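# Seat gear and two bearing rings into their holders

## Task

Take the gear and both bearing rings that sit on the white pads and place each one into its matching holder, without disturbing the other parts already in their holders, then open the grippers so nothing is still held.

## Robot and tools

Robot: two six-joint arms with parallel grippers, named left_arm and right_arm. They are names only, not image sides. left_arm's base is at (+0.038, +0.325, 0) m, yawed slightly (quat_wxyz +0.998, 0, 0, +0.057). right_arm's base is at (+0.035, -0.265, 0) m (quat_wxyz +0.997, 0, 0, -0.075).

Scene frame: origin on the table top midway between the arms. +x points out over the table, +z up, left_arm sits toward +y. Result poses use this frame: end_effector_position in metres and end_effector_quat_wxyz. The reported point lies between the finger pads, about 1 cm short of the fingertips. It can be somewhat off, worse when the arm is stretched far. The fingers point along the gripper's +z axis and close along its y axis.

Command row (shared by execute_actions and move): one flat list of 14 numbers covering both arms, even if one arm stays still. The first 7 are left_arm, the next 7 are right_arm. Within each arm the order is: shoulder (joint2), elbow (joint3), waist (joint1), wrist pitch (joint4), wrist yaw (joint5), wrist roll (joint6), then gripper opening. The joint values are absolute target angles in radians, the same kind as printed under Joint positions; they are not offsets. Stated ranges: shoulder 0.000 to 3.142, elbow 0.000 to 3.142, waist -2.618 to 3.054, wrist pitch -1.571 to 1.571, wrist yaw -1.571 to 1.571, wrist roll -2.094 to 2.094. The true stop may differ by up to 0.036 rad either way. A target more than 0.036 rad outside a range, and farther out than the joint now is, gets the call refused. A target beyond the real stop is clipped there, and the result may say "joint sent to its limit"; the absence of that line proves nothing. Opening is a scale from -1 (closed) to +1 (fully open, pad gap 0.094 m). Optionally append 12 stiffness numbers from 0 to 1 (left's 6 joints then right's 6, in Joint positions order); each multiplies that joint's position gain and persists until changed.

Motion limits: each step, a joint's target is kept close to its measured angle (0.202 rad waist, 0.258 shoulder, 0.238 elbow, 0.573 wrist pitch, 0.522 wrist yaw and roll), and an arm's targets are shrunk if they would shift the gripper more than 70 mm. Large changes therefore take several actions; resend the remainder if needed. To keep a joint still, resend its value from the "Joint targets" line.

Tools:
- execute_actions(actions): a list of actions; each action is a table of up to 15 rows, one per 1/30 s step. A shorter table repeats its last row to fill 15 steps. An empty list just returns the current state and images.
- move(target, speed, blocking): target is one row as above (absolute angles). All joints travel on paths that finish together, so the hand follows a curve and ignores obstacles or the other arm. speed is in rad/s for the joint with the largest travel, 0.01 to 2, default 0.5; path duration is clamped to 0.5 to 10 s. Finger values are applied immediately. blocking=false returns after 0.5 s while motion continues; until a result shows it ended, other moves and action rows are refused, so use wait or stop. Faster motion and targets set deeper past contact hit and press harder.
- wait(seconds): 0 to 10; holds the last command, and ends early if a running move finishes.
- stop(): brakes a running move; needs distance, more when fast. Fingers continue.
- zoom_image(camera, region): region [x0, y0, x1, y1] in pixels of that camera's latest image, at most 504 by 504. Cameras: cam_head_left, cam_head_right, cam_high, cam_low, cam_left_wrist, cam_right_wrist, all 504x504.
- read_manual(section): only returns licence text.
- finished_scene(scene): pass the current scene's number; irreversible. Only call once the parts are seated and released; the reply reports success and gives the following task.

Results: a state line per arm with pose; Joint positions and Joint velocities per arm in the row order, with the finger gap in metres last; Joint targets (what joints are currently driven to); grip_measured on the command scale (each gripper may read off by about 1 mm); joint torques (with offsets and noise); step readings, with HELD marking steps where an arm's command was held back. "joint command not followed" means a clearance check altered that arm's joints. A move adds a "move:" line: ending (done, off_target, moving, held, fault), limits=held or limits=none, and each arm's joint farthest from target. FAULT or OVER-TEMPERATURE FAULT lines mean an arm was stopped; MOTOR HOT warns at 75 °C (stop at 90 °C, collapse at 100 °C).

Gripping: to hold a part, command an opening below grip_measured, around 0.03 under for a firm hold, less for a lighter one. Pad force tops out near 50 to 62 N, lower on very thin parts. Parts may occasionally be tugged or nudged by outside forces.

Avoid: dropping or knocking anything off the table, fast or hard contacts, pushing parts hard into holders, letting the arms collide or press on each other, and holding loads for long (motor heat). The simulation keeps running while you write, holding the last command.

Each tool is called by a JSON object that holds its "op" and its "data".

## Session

{"op": "execute_actions", "data": {"actions": []}}

Scene clock: 0.00 s.
left_arm: end_effector_position=(+0.2744, +0.2826, +0.2009) grip_measured=+1.000 end_effector_quat_wxyz=(+0.456, +0.009, +0.888, -0.052) | right_arm: end_effector_position=(+0.2687, -0.1413, +0.2286) grip_measured=+1.000 end_effector_quat_wxyz=(+0.097, +0.643, +0.751, +0.112)
Joint names: [shoulder, elbow, waist, wrist pitch, wrist yaw, wrist roll]
Joint positions: left_arm=[ 0.582  0.67  -0.392 -0.71  -0.126 -0.193  0.094] | right_arm=[ 1.347  1.474  0.71  -1.423  0.117  1.96   0.094]
Joint velocities: left_arm=[-0.007 -0.017 -0.002  0.007 -0.007  0.007  0.   ] | right_arm=[ 0.002 -0.027 -0.002 -0.022 -0.007  0.007  0.   ]
Joint torques (N m, as the arm reports them, + toward a larger angle): no reading
Joint targets: left_arm=[0.577 0.681 -0.392 -0.705 -0.129 -0.191] | right_arm=[1.338 1.485 0.710 -1.425 0.125 1.959]
Joint stiffness scale: left_arm=[1. 1. 1. 1. 1. 1.] | right_arm=[1. 1. 1. 1. 1. 1.]

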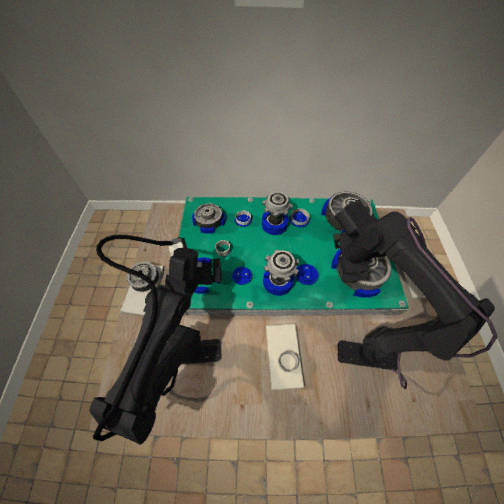

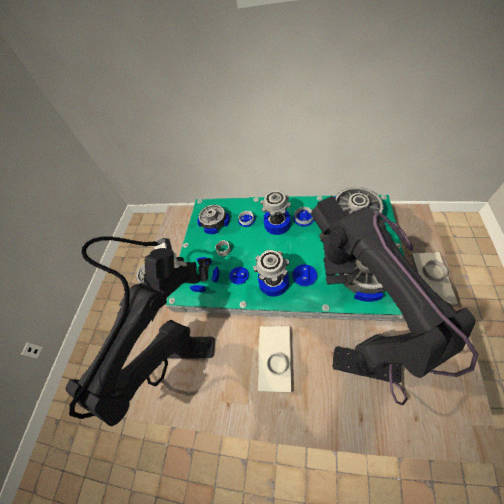

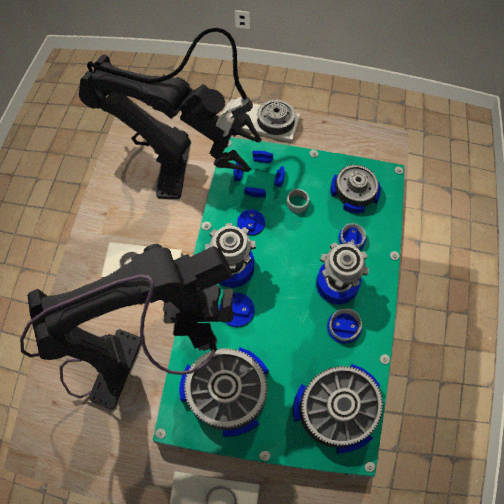

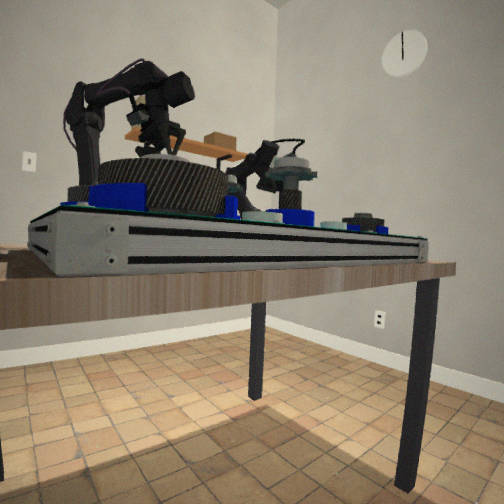

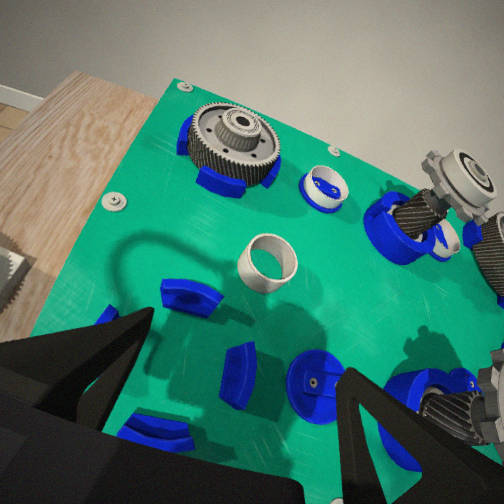

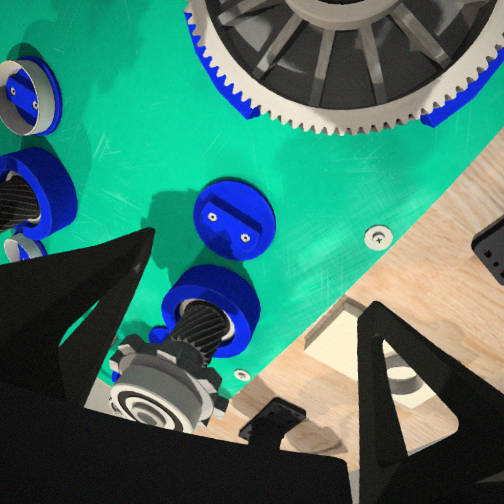

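{"op": "zoom_image", "data": {"camera": "cam_head_left", "region": [220, 240, 340, 400]}}

{"op": "zoom_image", "data": {"camera": "cam_head_right", "region": [380, 230, 480, 330]}}

{"op": "zoom_image", "data": {"camera": "cam_head_left", "region": [100, 230, 240, 330]}}

{"op": "zoom_image", "data": {"camera": "cam_high", "region": [170, 440, 270, 504]}}

Region (220, 240, 340, 400) of cam_head_left's 504x504 image, scaled by 3.150, with more detail than that image has; it fills the left 378 columns of this view, and the rest is white.

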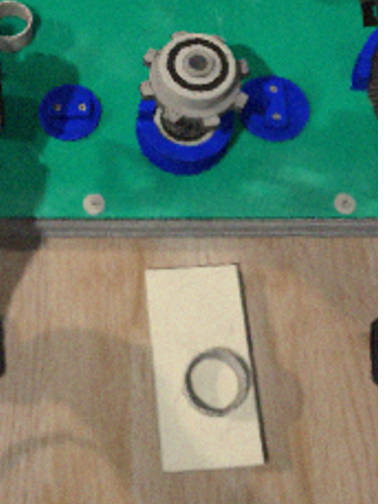

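Region (380, 230, 480, 330) of cam_head_right's 504x504 image, scaled by 5.040, with more detail than that image has.

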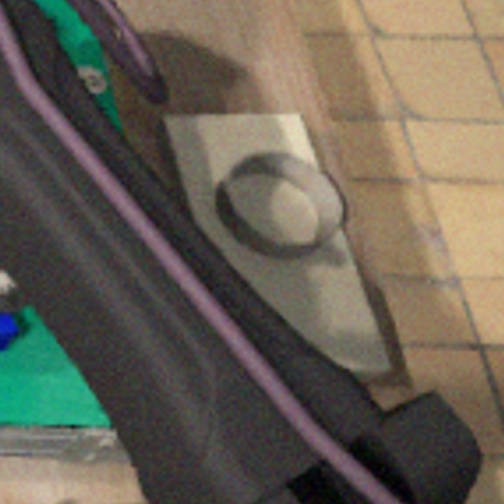

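Region (100, 230, 240, 330) of cam_head_left's 504x504 image, scaled by 3.600, with more detail than that image has; it fills the top 360 rows of this view, and the rest is white.

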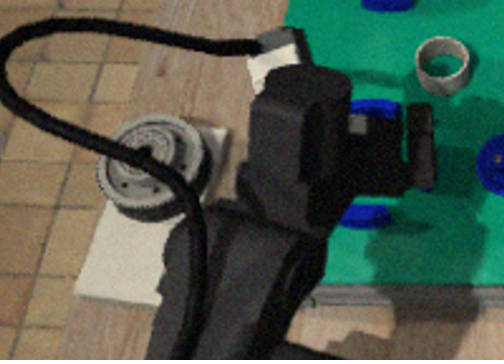

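Region (170, 440, 270, 504) of cam_high's 504x504 image, scaled by 5.040, with more detail than that image has; it fills the top 323 rows of this view, and the rest is white.

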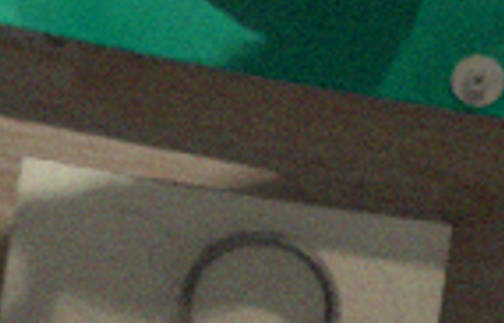

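{"op": "move", "data": {"target": [1.76,1.67,0.59,-1.464,0,0,1,2.14,2.16,-0.565,-1.57,0,2.05,1], "speed": 1.2}}

Scene clock: 5.43 s.
left_arm: end_effector_position=(+0.2799, +0.5342, +0.1568) grip_measured=+1.000 end_effector_quat_wxyz=(-0.006, -0.349, +0.937, +0.002) | right_arm: end_effector_position=(+0.3450, -0.5369, +0.1467) grip_measured=+1.000 end_effector_quat_wxyz=(+0.005, +0.982, +0.187, +0.001)
Joint names: [shoulder, elbow, waist, wrist pitch, wrist yaw, wrist roll]
Joint positions: left_arm=[ 1.766  1.635  0.59  -1.449 -0.007 -0.009  0.094] | right_arm=[ 2.15   2.132 -0.571 -1.543  0.004  2.044  0.094]
Joint velocities: left_arm=[-0.007 -0.002 -0.002 -0.037 -0.022 -0.007  0.   ] | right_arm=[ 0.017  0.002 -0.012 -0.051 -0.037 -0.022  0.   ]
Joint torques (N m, as the arm reports them, + toward a larger angle): left_arm=[-7.27  9.5  -0.02  0.16  0.03  0.07] | right_arm=[-11.88   6.82   0.56  -0.08  -0.08   0.06]
Joint targets: left_arm=[1.760 1.670 0.590 -1.464 -0.000 0.000] | right_arm=[2.140 2.160 -0.565 -1.561 0.000 2.050]
Joint stiffness scale: left_arm=[1. 1. 1. 1. 1. 1.] | right_arm=[1. 1. 1. 1. 1. 1.]
joint sent to its limit (right arm) — the command would take the wrist pitch past its lower limit, so that joint was sent only as far as its limit.
move: off_target (left_arm, right_arm); limits=none; left_arm: farthest joint: the elbow, 0.035 radians from its target (1.000 radians at the start); right_arm: farthest joint: the elbow, 0.028 radians from its target (0.686 radians at the start)

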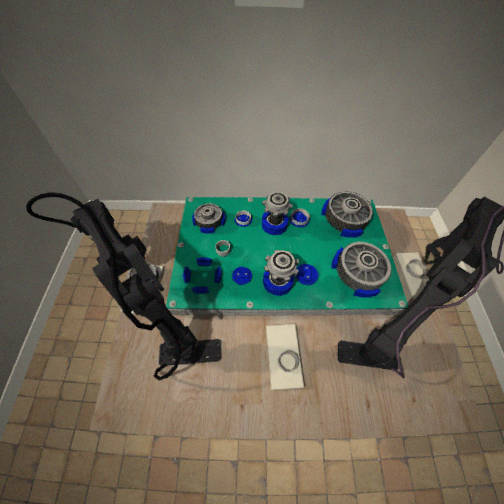

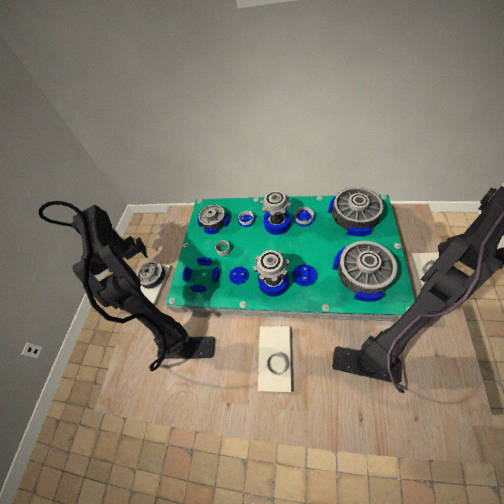

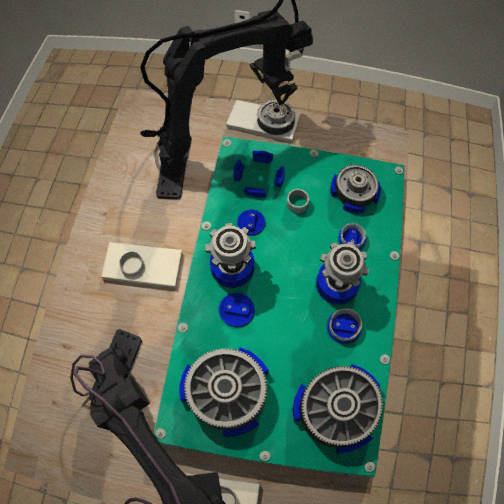

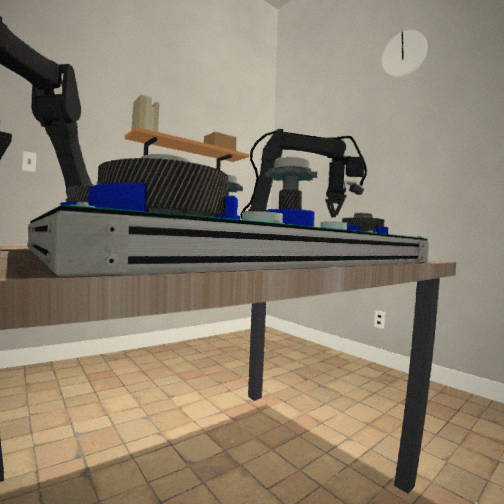

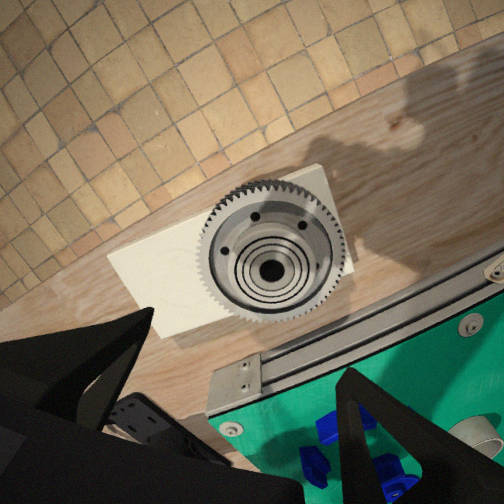

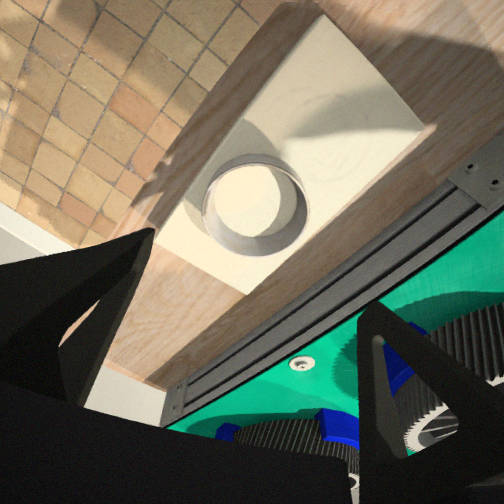

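{"op": "move", "data": {"target": [1.808,1.445,0.541,-1.213,0,0,1,2.14,1.859,-0.513,-1.272,0,2.05,1], "speed": 0.5}}

Scene clock: 8.57 s.
left_arm: end_effector_position=(+0.2962, +0.5299, +0.0988) grip_measured=+1.000 end_effector_quat_wxyz=(-0.007, -0.330, +0.944, +0.001) | right_arm: end_effector_position=(+0.3617, -0.5224, +0.0789) grip_measured=+1.000 end_effector_quat_wxyz=(+0.001, +0.977, +0.212, -0.001)
Joint names: [shoulder, elbow, waist, wrist pitch, wrist yaw, wrist roll]
Joint positions: left_arm=[ 1.808  1.456  0.549 -1.232 -0.006 -0.009  0.094] | right_arm=[ 2.15   1.861 -0.519 -1.282  0.002  2.044  0.094]
Joint velocities: left_arm=[ 0.002 -0.002  0.002  0.007 -0.007 -0.022  0.   ] | right_arm=[-0.007  0.012  0.012  0.022 -0.066 -0.007  0.   ]
Joint torques (N m, as the arm reports them, + toward a larger angle): left_arm=[-7.27  5.5  -0.55  0.55  0.03  0.08] | right_arm=[-11.94   4.92   0.53   0.19  -0.06   0.05]
Joint targets: left_arm=[1.808 1.445 0.541 -1.213 -0.000 -0.000] | right_arm=[2.140 1.859 -0.513 -1.272 -0.000 2.050]
Joint stiffness scale: left_arm=[1. 1. 1. 1. 1. 1.] | right_arm=[1. 1. 1. 1. 1. 1.]
move: done; limits=none; left_arm: farthest joint: the wrist pitch, 0.019 radians from its target (0.237 radians at the start); right_arm: farthest joint: the shoulder, 0.010 radians from its target (0.010 radians at the start)

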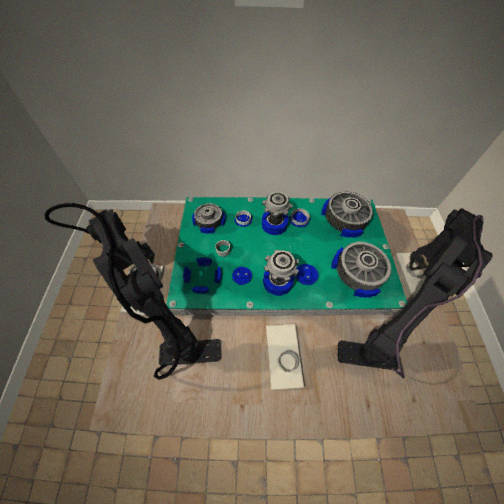

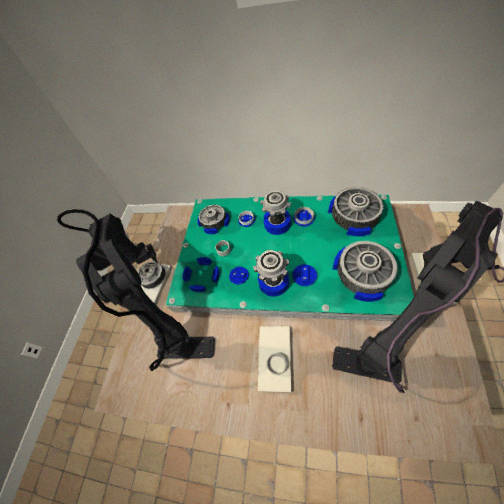

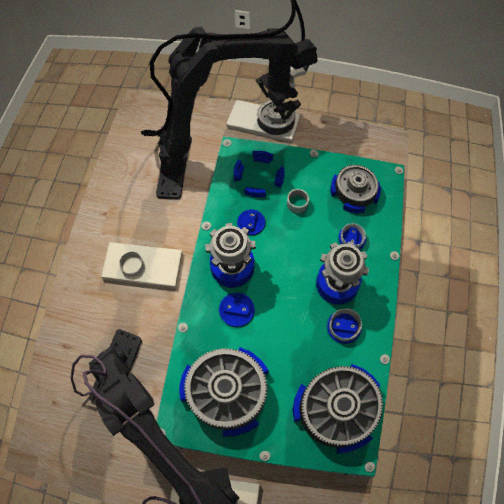

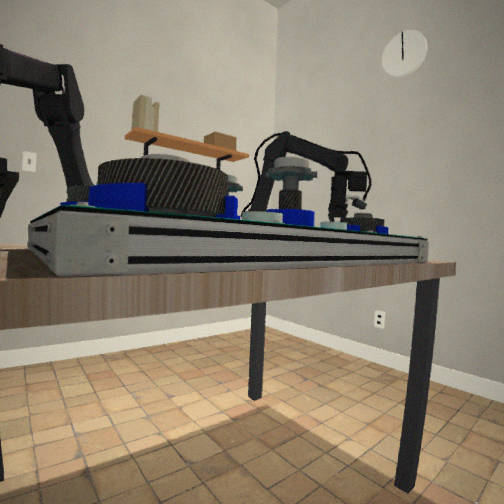

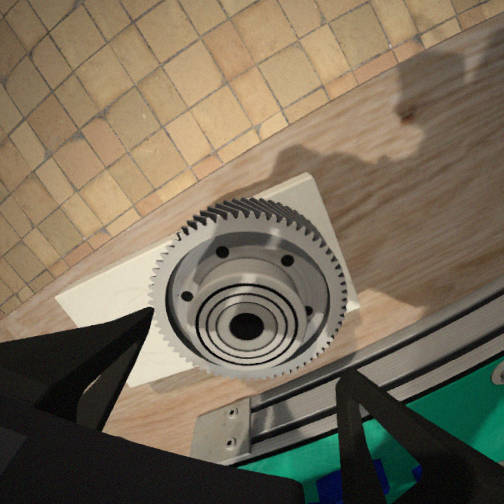

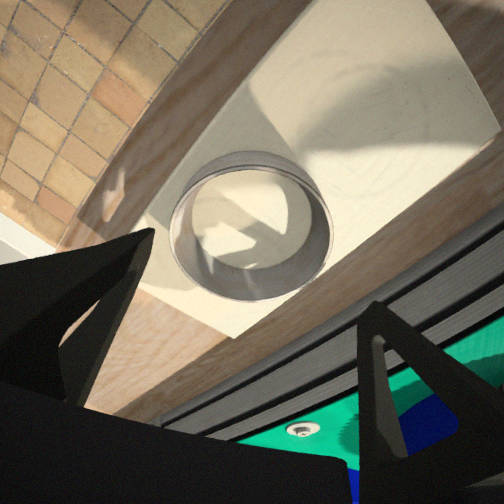

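{"op": "execute_actions", "data": {"actions": []}}

Scene clock: 10.67 s.
left_arm: end_effector_position=(+0.2963, +0.5300, +0.0988) grip_measured=+1.000 end_effector_quat_wxyz=(-0.007, -0.330, +0.944, +0.001) | right_arm: end_effector_position=(+0.3618, -0.5224, +0.0789) grip_measured=+1.000 end_effector_quat_wxyz=(+0.001, +0.977, +0.212, -0.001)
Joint names: [shoulder, elbow, waist, wrist pitch, wrist yaw, wrist roll]
Joint positions: left_arm=[ 1.808  1.456  0.549 -1.232 -0.006 -0.009  0.094] | right_arm=[ 2.15   1.861 -0.519 -1.281  0.002  2.044  0.094]
Joint velocities: left_arm=[-0.007 -0.002 -0.017  0.007  0.007 -0.007  0.   ] | right_arm=[ 0.002 -0.002  0.017 -0.125 -0.037 -0.022  0.   ]
Joint torques (N m, as the arm reports them, + toward a larger angle): left_arm=[-7.18  5.39 -0.62  0.56  0.03  0.08] | right_arm=[-11.95   4.93   0.58   0.2   -0.06   0.06]
Joint targets: left_arm=[1.808 1.445 0.541 -1.213 -0.000 -0.000] | right_arm=[2.140 1.859 -0.513 -1.272 -0.000 2.050]
Joint stiffness scale: left_arm=[1. 1. 1. 1. 1. 1.] | right_arm=[1. 1. 1. 1. 1. 1.]

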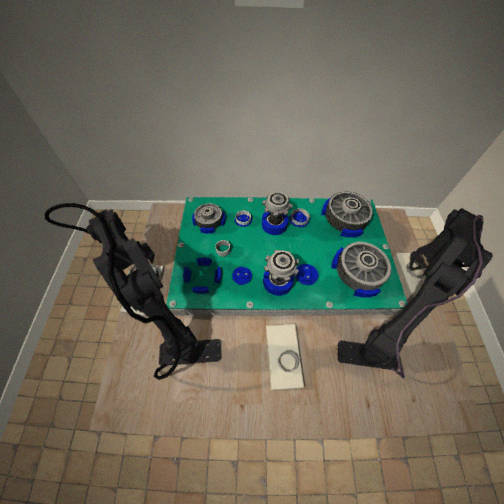

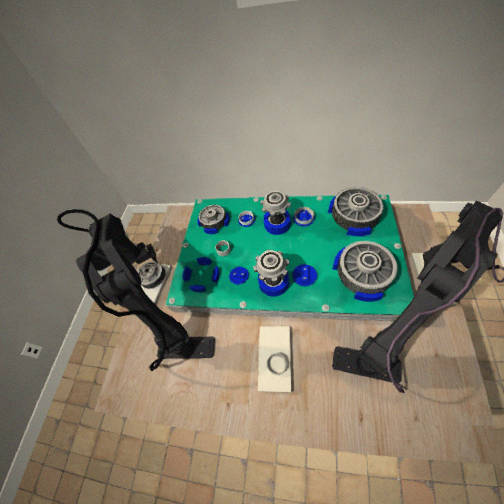

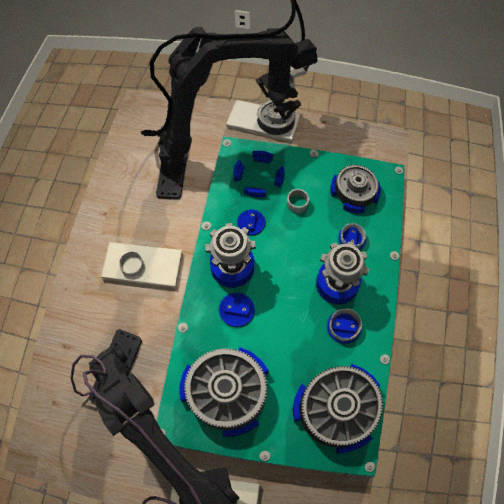

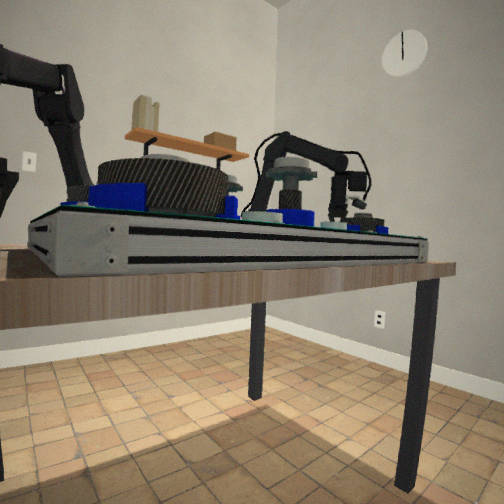

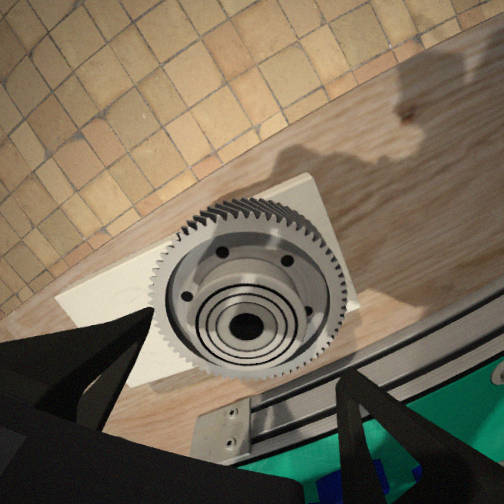

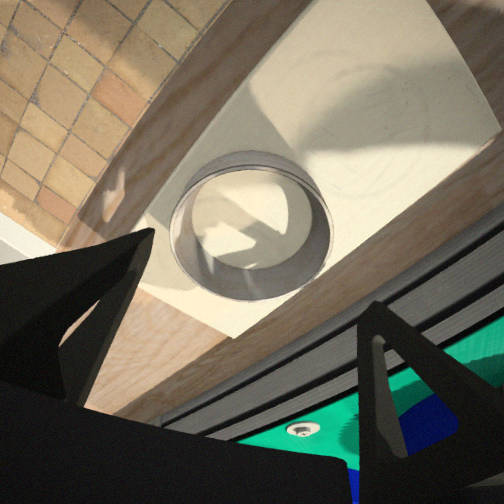

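{"op": "move", "data": {"target": [1.812,1.302,0.541,-1.057,0,0,0.75, 2.172,1.80,-0.531,-1.185,0,2.05,1], "speed": 0.3}}

Scene clock: 14.07 s.
left_arm: end_effector_position=(+0.2952, +0.5268, +0.0675) grip_measured=+0.751 end_effector_quat_wxyz=(-0.000, -0.328, +0.945, -0.002) | right_arm: end_effector_position=(+0.3660, -0.5258, +0.0557) grip_measured=+1.000 end_effector_quat_wxyz=(+0.004, +0.977, +0.212, +0.002)
Joint names: [shoulder, elbow, waist, wrist pitch, wrist yaw, wrist roll]
Joint positions: left_arm=[ 1.808  1.331  0.549 -1.095  0.005 -0.005  0.082] | right_arm=[ 2.173  1.805 -0.519 -1.194  0.002  2.044  0.094]
Joint velocities: left_arm=[-0.007 -0.007  0.002  0.081  0.022  0.051  0.001] | right_arm=[-0.007 -0.002  0.002  0.037 -0.007 -0.037  0.   ]
Joint torques (N m, as the arm reports them, + toward a larger angle): left_arm=[-6.87  3.79 -0.64  0.8  -0.07  0.04] | right_arm=[-11.31   4.71  -1.03   0.2   -0.05   0.05]
Joint targets: left_arm=[1.812 1.302 0.541 -1.057 0.000 0.000] | right_arm=[2.172 1.800 -0.531 -1.185 0.000 2.050]
Joint stiffness scale: left_arm=[1. 1. 1. 1. 1. 1.] | right_arm=[1. 1. 1. 1. 1. 1.]
move: off_target (left_arm); limits=none; left_arm: farthest joint: the wrist pitch, 0.038 radians from its target (0.175 radians at the start); right_arm: farthest joint: the waist, 0.012 radians from its target (0.012 radians at the start)

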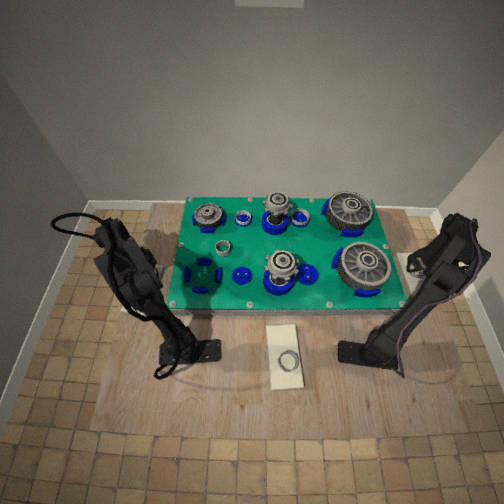

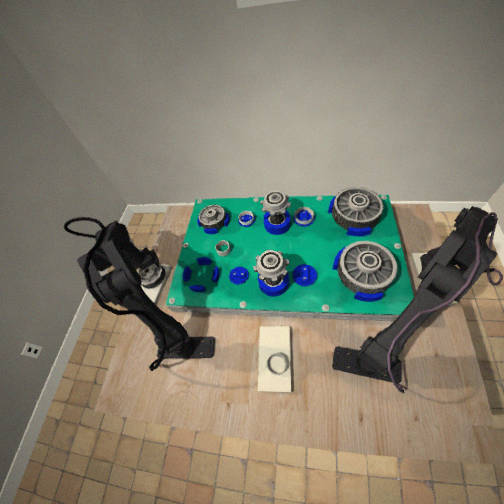

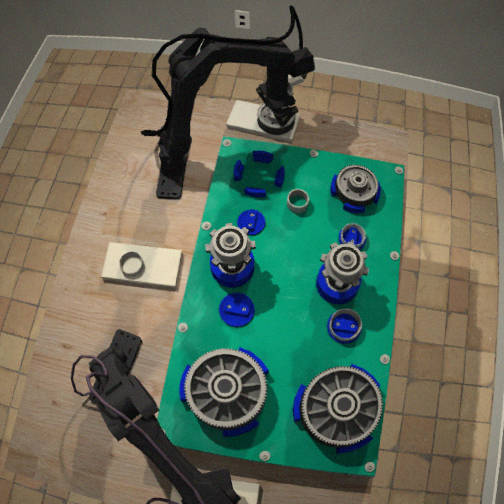

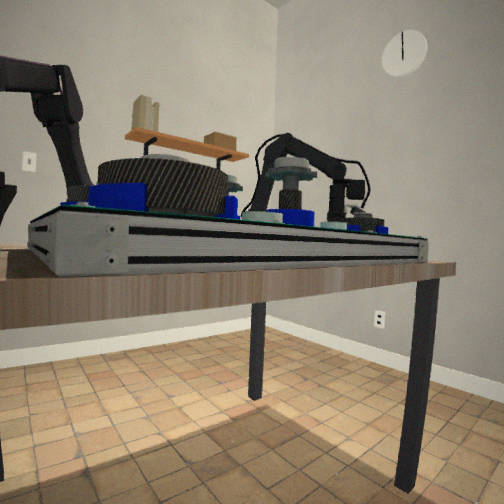

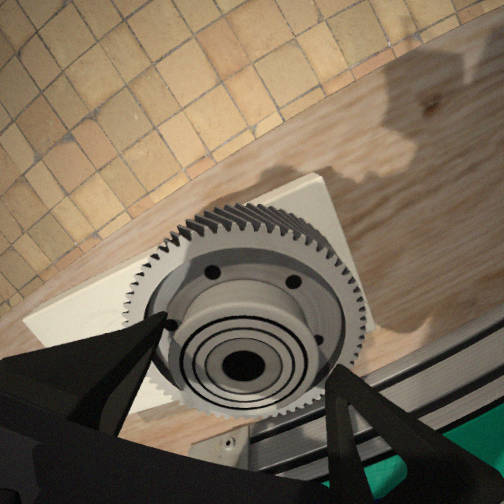

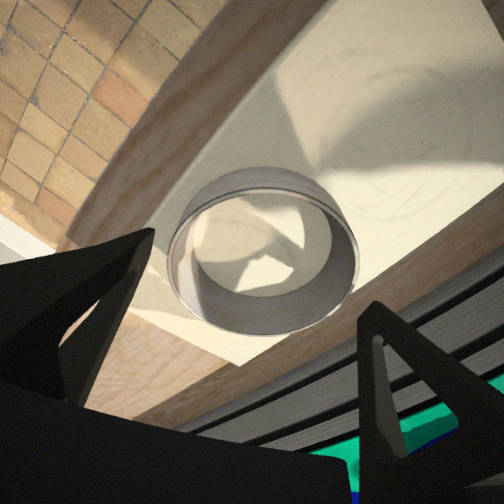

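{"op": "execute_actions", "data": {"actions": [[[1.812,1.32,0.541,-1.075,0,0,0.75, 2.174,1.79,-0.531,-1.172,0,2.05,1],[1.812,1.33,0.541,-1.08,0,0,0.75, 2.175,1.785,-0.531,-1.165,0,2.05,1],[1.812,1.34,0.541,-1.085,0,0,0.75, 2.176,1.78,-0.531,-1.158,0,2.05,1],[1.812,1.35,0.541,-1.085,0,0,0.7, 2.177,1.775,-0.531,-1.152,0,2.05,1],[1.812,1.355,0.541,-1.085,0,0,0.6, 2.178,1.77,-0.531,-1.146,0,2.05,1],[1.812,1.36,0.541,-1.085,0,0,0.5, 2.179,1.765,-0.531,-1.14,0,2.05,1],[1.812,1.36,0.541,-1.085,0,0,0.4, 2.18,1.76,-0.531,-1.137,0,2.05,1],[1.812,1.36,0.541,-1.085,0,0,0.3, 2.18,1.76,-0.531,-1.137,0,2.05,1]],[[1.812,1.36,0.541,-1.085,0,0,0.2, 2.18,1.76,-0.531,-1.137,0,2.05,0.8]],[[1.812,1.36,0.541,-1.085,0,0,0.2, 2.18,1.76,-0.531,-1.137,0,2.05,0.55]]]}}

Scene clock: 16.53 s.
left_arm: end_effector_position=(+0.2937, +0.5293, +0.0675) grip_measured=+0.238 end_effector_quat_wxyz=(-0.002, -0.328, +0.945, +0.005) | right_arm: end_effector_position=(+0.3667, -0.5261, +0.0435) grip_measured=+0.572 end_effector_quat_wxyz=(+0.005, +0.977, +0.212, +0.004)
Joint names: [shoulder, elbow, waist, wrist pitch, wrist yaw, wrist roll]
Joint positions: left_arm=[ 1.808  1.331  0.549 -1.094 -0.011 -0.005  0.058] | right_arm=[ 2.179  1.766 -0.52  -1.144  0.001  2.045  0.074]
Joint velocities: left_arm=[ 0.007  0.007 -0.012  0.007  0.022 -0.007  0.001] | right_arm=[-0.012  0.007  0.002  0.022  0.007  0.022 -0.   ]
Joint torques (N m, as the arm reports them, + toward a larger angle): left_arm=[-6.83  8.96 -0.61  0.46  0.05  0.02] | right_arm=[-11.15   4.65  -0.99   0.2   -0.03   0.04]
Joint targets: left_arm=[1.812 1.360 0.541 -1.085 0.000 -0.000] | right_arm=[2.180 1.760 -0.531 -1.137 -0.000 2.050]
Joint stiffness scale: left_arm=[1. 1. 1. 1. 1. 1.] | right_arm=[1. 1. 1. 1. 1. 1.]
Step readings (joint positions; steps 1 to 15: 1st action; 16 to 30: 2nd action; 31 to 45: 3rd action):
0: left_arm=[1.808 1.331 0.549 -1.094 0.005 -0.005] | right_arm=[2.173 1.805 -0.519 -1.194 0.002 2.044]
1: left_arm=[1.808 1.331 0.549 -1.094 0.005 -0.005] | right_arm=[2.173 1.804 -0.519 -1.193 0.002 2.044]
2: left_arm=[1.808 1.331 0.549 -1.094 0.005 -0.005] | right_arm=[2.173 1.802 -0.519 -1.189 0.002 2.044]
4: left_arm=[1.808 1.331 0.549 -1.094 0.006 -0.005] | right_arm=[2.173 1.793 -0.519 -1.179 0.002 2.044]
8: left_arm=[1.808 1.331 0.549 -1.094 -0.008 -0.005] | right_arm=[2.173 1.771 -0.519 -1.162 0.002 2.044]
15: left_arm=[1.808 1.331 0.549 -1.094 -0.011 -0.005] | right_arm=[2.179 1.766 -0.519 -1.150 0.002 2.044]
16: left_arm=[1.808 1.331 0.549 -1.094 -0.011 -0.005] | right_arm=[2.179 1.766 -0.519 -1.149 0.002 2.044]
17: left_arm=[1.808 1.331 0.549 -1.094 -0.011 -0.005] | right_arm=[2.179 1.766 -0.519 -1.149 0.002 2.044]
19: left_arm=[1.808 1.331 0.549 -1.094 -0.011 -0.005] | right_arm=[2.179 1.766 -0.519 -1.148 0.002 2.044]
23: left_arm=[1.808 1.331 0.549 -1.094 -0.011 -0.005] | right_arm=[2.179 1.766 -0.519 -1.147 0.002 2.044]
30: left_arm=[1.808 1.331 0.549 -1.094 -0.011 -0.005] | right_arm=[2.179 1.766 -0.519 -1.146 0.002 2.044]
31: left_arm=[1.808 1.331 0.549 -1.094 -0.011 -0.005] | right_arm=[2.179 1.766 -0.519 -1.145 0.002 2.044]
32: left_arm=[1.808 1.331 0.549 -1.094 -0.011 -0.005] | right_arm=[2.179 1.766 -0.520 -1.144 0.001 2.045]
34: left_arm=[1.808 1.331 0.549 -1.094 -0.011 -0.005] | right_arm=[2.179 1.766 -0.520 -1.144 0.001 2.045]
38: left_arm=[1.808 1.331 0.549 -1.094 -0.011 -0.005] | right_arm=[2.179 1.766 -0.520 -1.144 0.001 2.045]
45: Joint positions above

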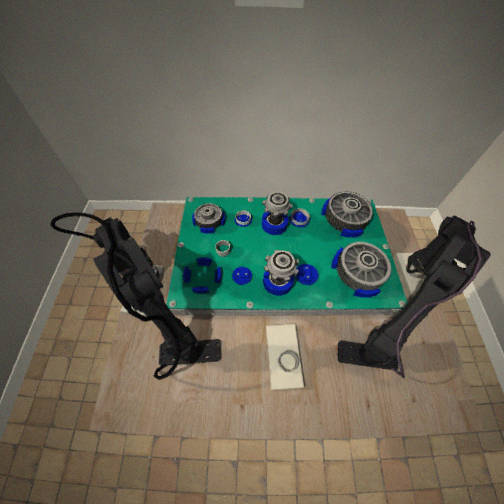

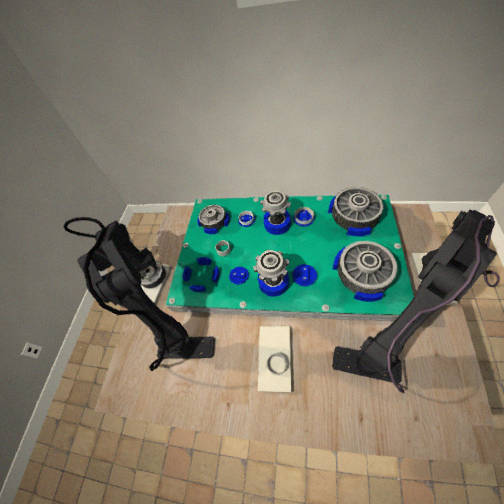

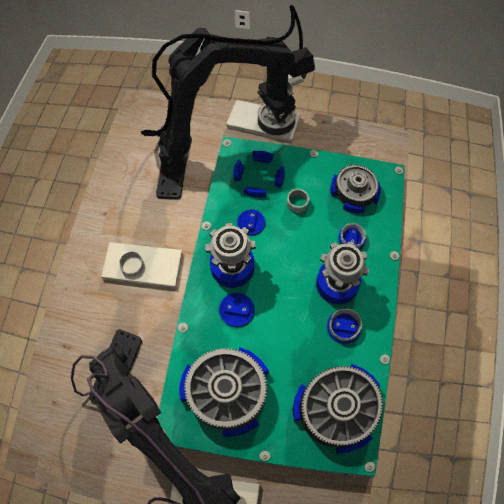

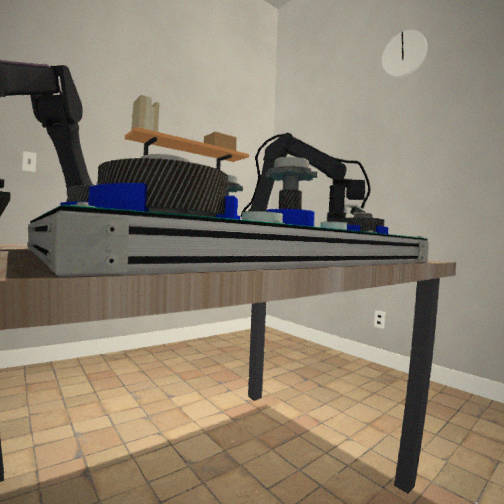

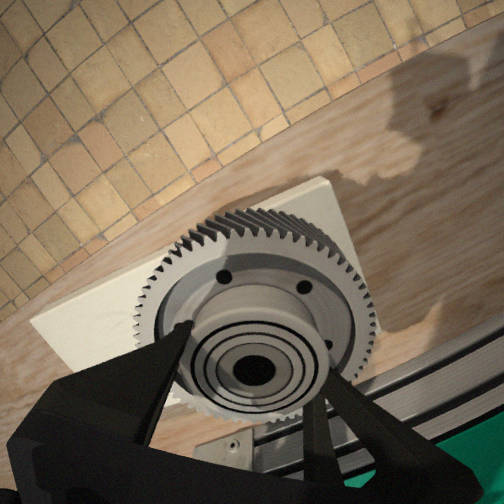

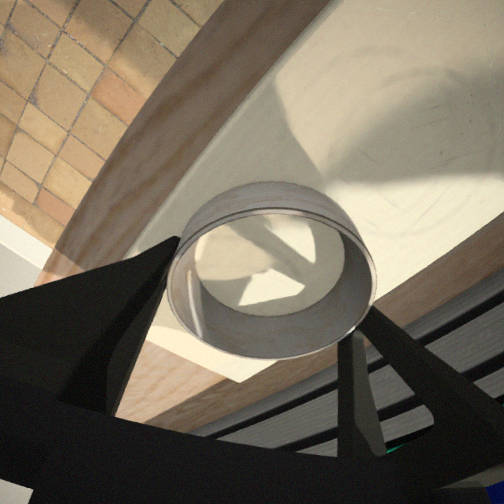

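{"op": "move", "data": {"target": [1.74,1.62,0.541,-1.31,0,0,0.2, 2.12,2.0,-0.525,-1.415,0,2.05,0.535], "speed": 0.4}}

{"op": "move", "data": {"target": [1.70,1.786,0.50,-1.49,0,0,0.2, 1.73,1.85,-0.35,-1.55,0,2.05,0.535], "speed": 0.5}}

Scene clock: 19.43 s.
left_arm: end_effector_position=(+0.3008, +0.5343, +0.1125) grip_measured=+0.239 end_effector_quat_wxyz=(-0.009, -0.328, +0.945, +0.002) | right_arm: end_effector_position=(+0.3611, -0.5218, +0.1060) grip_measured=+0.572 end_effector_quat_wxyz=(-0.001, +0.977, +0.212, -0.001)
Joint names: [shoulder, elbow, waist, wrist pitch, wrist yaw, wrist roll]
Joint positions: left_arm=[ 1.83   1.539  0.549 -1.295 -0.009 -0.005  0.058] | right_arm=[ 2.152  1.971 -0.52  -1.394  0.001  2.045  0.074]
Joint velocities: left_arm=[-0.007  0.012  0.012 -0.007 -0.037 -0.007 -0.002] | right_arm=[-0.007 -0.022  0.002  0.022 -0.037 -0.037 -0.001]
Joint torques (N m, as the arm reports them, + toward a larger angle): left_arm=[-14.14  13.85  -0.64   0.12   0.05   0.01] | right_arm=[-13.81   7.01  -0.41  -0.09  -0.04   0.05]
Joint targets: left_arm=[1.740 1.620 0.541 -1.310 -0.000 0.000] | right_arm=[2.120 2.000 -0.525 -1.415 0.000 2.050]
Joint stiffness scale: left_arm=[1. 1. 1. 1. 1. 1.] | right_arm=[1. 1. 1. 1. 1. 1.]
move: off_target (left_arm, right_arm); limits=none; left_arm: farthest joint: the shoulder, 0.090 radians from its target (0.068 radians at the start); right_arm: farthest joint: the shoulder, 0.032 radians from its target (0.059 radians at the start)

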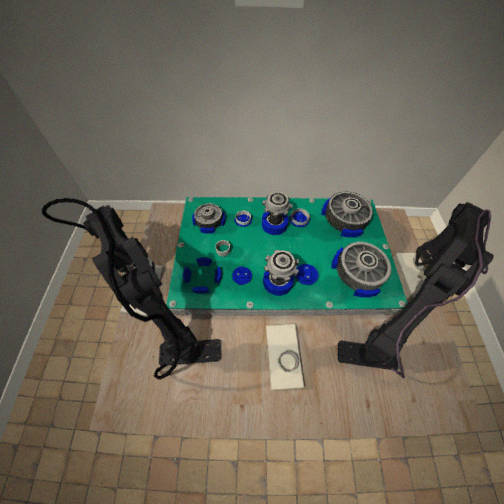

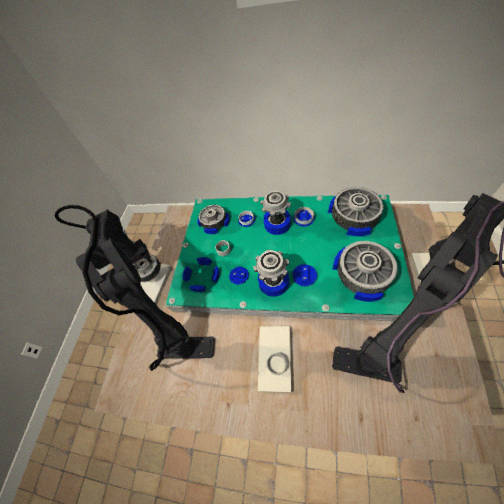

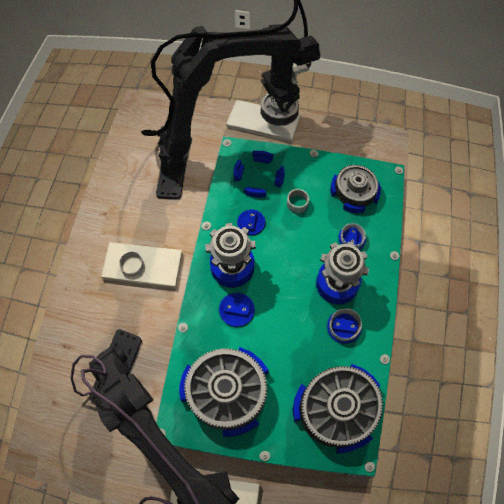

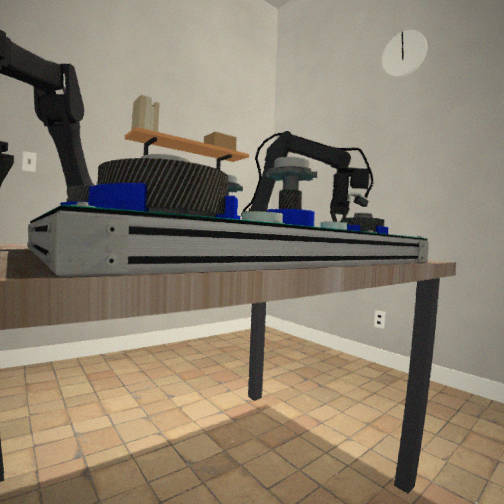

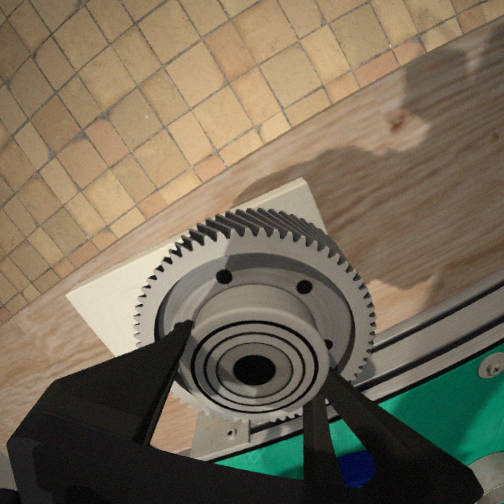

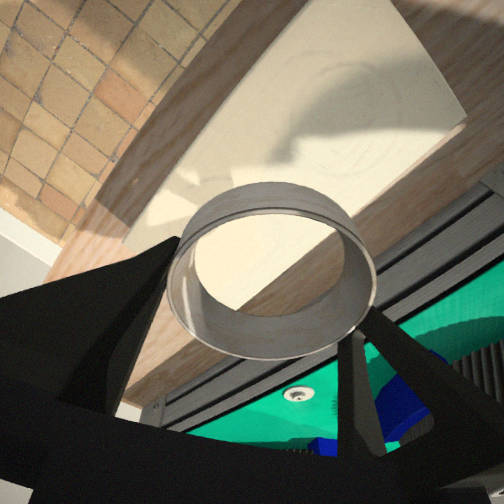

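Scene clock: 20.90 s.
left_arm: end_effector_position=(+0.3020, +0.5175, +0.1678) grip_measured=+0.239 end_effector_quat_wxyz=(+0.002, -0.309, +0.951, +0.004) | right_arm: end_effector_position=(+0.3311, -0.4274, +0.2160) grip_measured=+0.572 end_effector_quat_wxyz=(+0.047, +0.955, +0.291, +0.046)
Joint names: [shoulder, elbow, waist, wrist pitch, wrist yaw, wrist roll]
Joint positions: left_arm=[ 1.785  1.703  0.508 -1.483 -0.006 -0.005  0.058] | right_arm=[ 1.752  1.851 -0.356 -1.538 -0.     2.045  0.074]
Joint velocities: left_arm=[-0.017  0.002  0.007 -0.037  0.007  0.037  0.   ] | right_arm=[ 0.012 -0.007 -0.002 -0.022  0.022 -0.037 -0.001]
Joint torques (N m, as the arm reports them, + toward a larger angle): left_arm=[-13.39  13.93  -0.62   0.26   0.01   0.03] | right_arm=[-9.43  4.84  0.5   0.2  -0.03  0.06]
Joint targets: left_arm=[1.700 1.786 0.500 -1.490 0.000 -0.000] | right_arm=[1.730 1.850 -0.350 -1.550 0.000 2.050]
Joint stiffness scale: left_arm=[1. 1. 1. 1. 1. 1.] | right_arm=[1. 1. 1. 1. 1. 1.]
move: off_target (left_arm, right_arm); limits=none; left_arm: farthest joint: the shoulder, 0.085 radians from its target (0.130 radians at the start); right_arm: farthest joint: the shoulder, 0.022 radians from its target (0.422 radians at the start)

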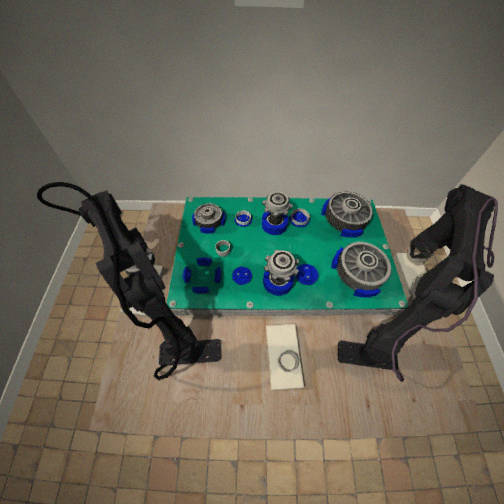

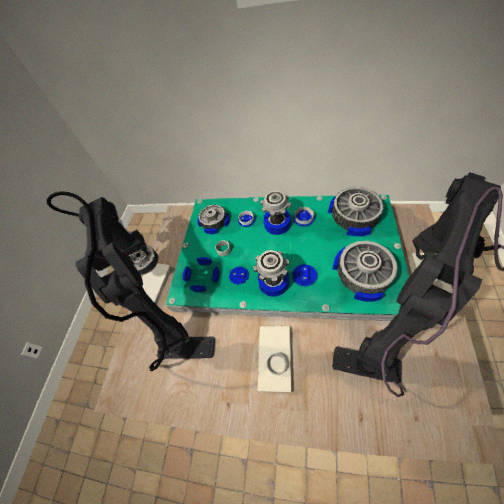

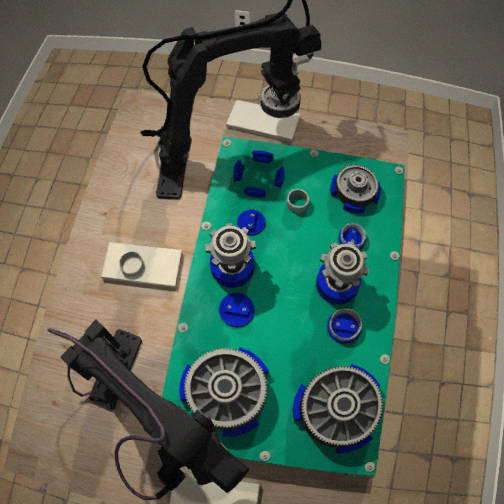

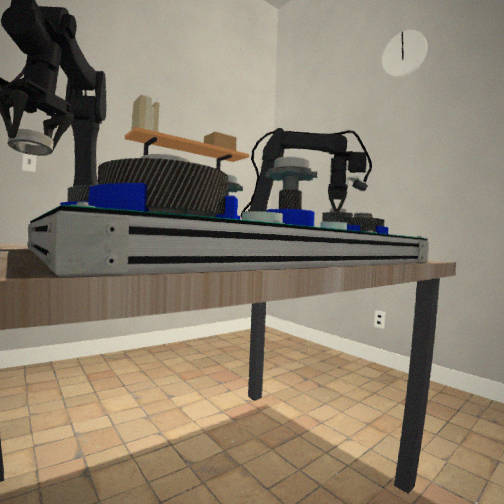

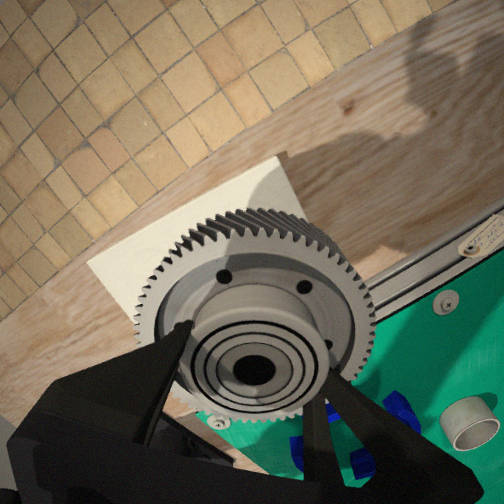

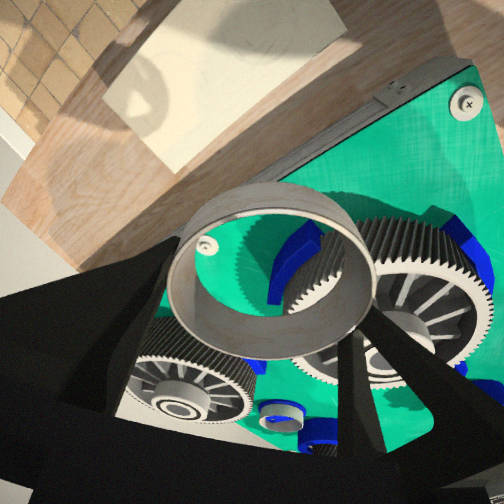

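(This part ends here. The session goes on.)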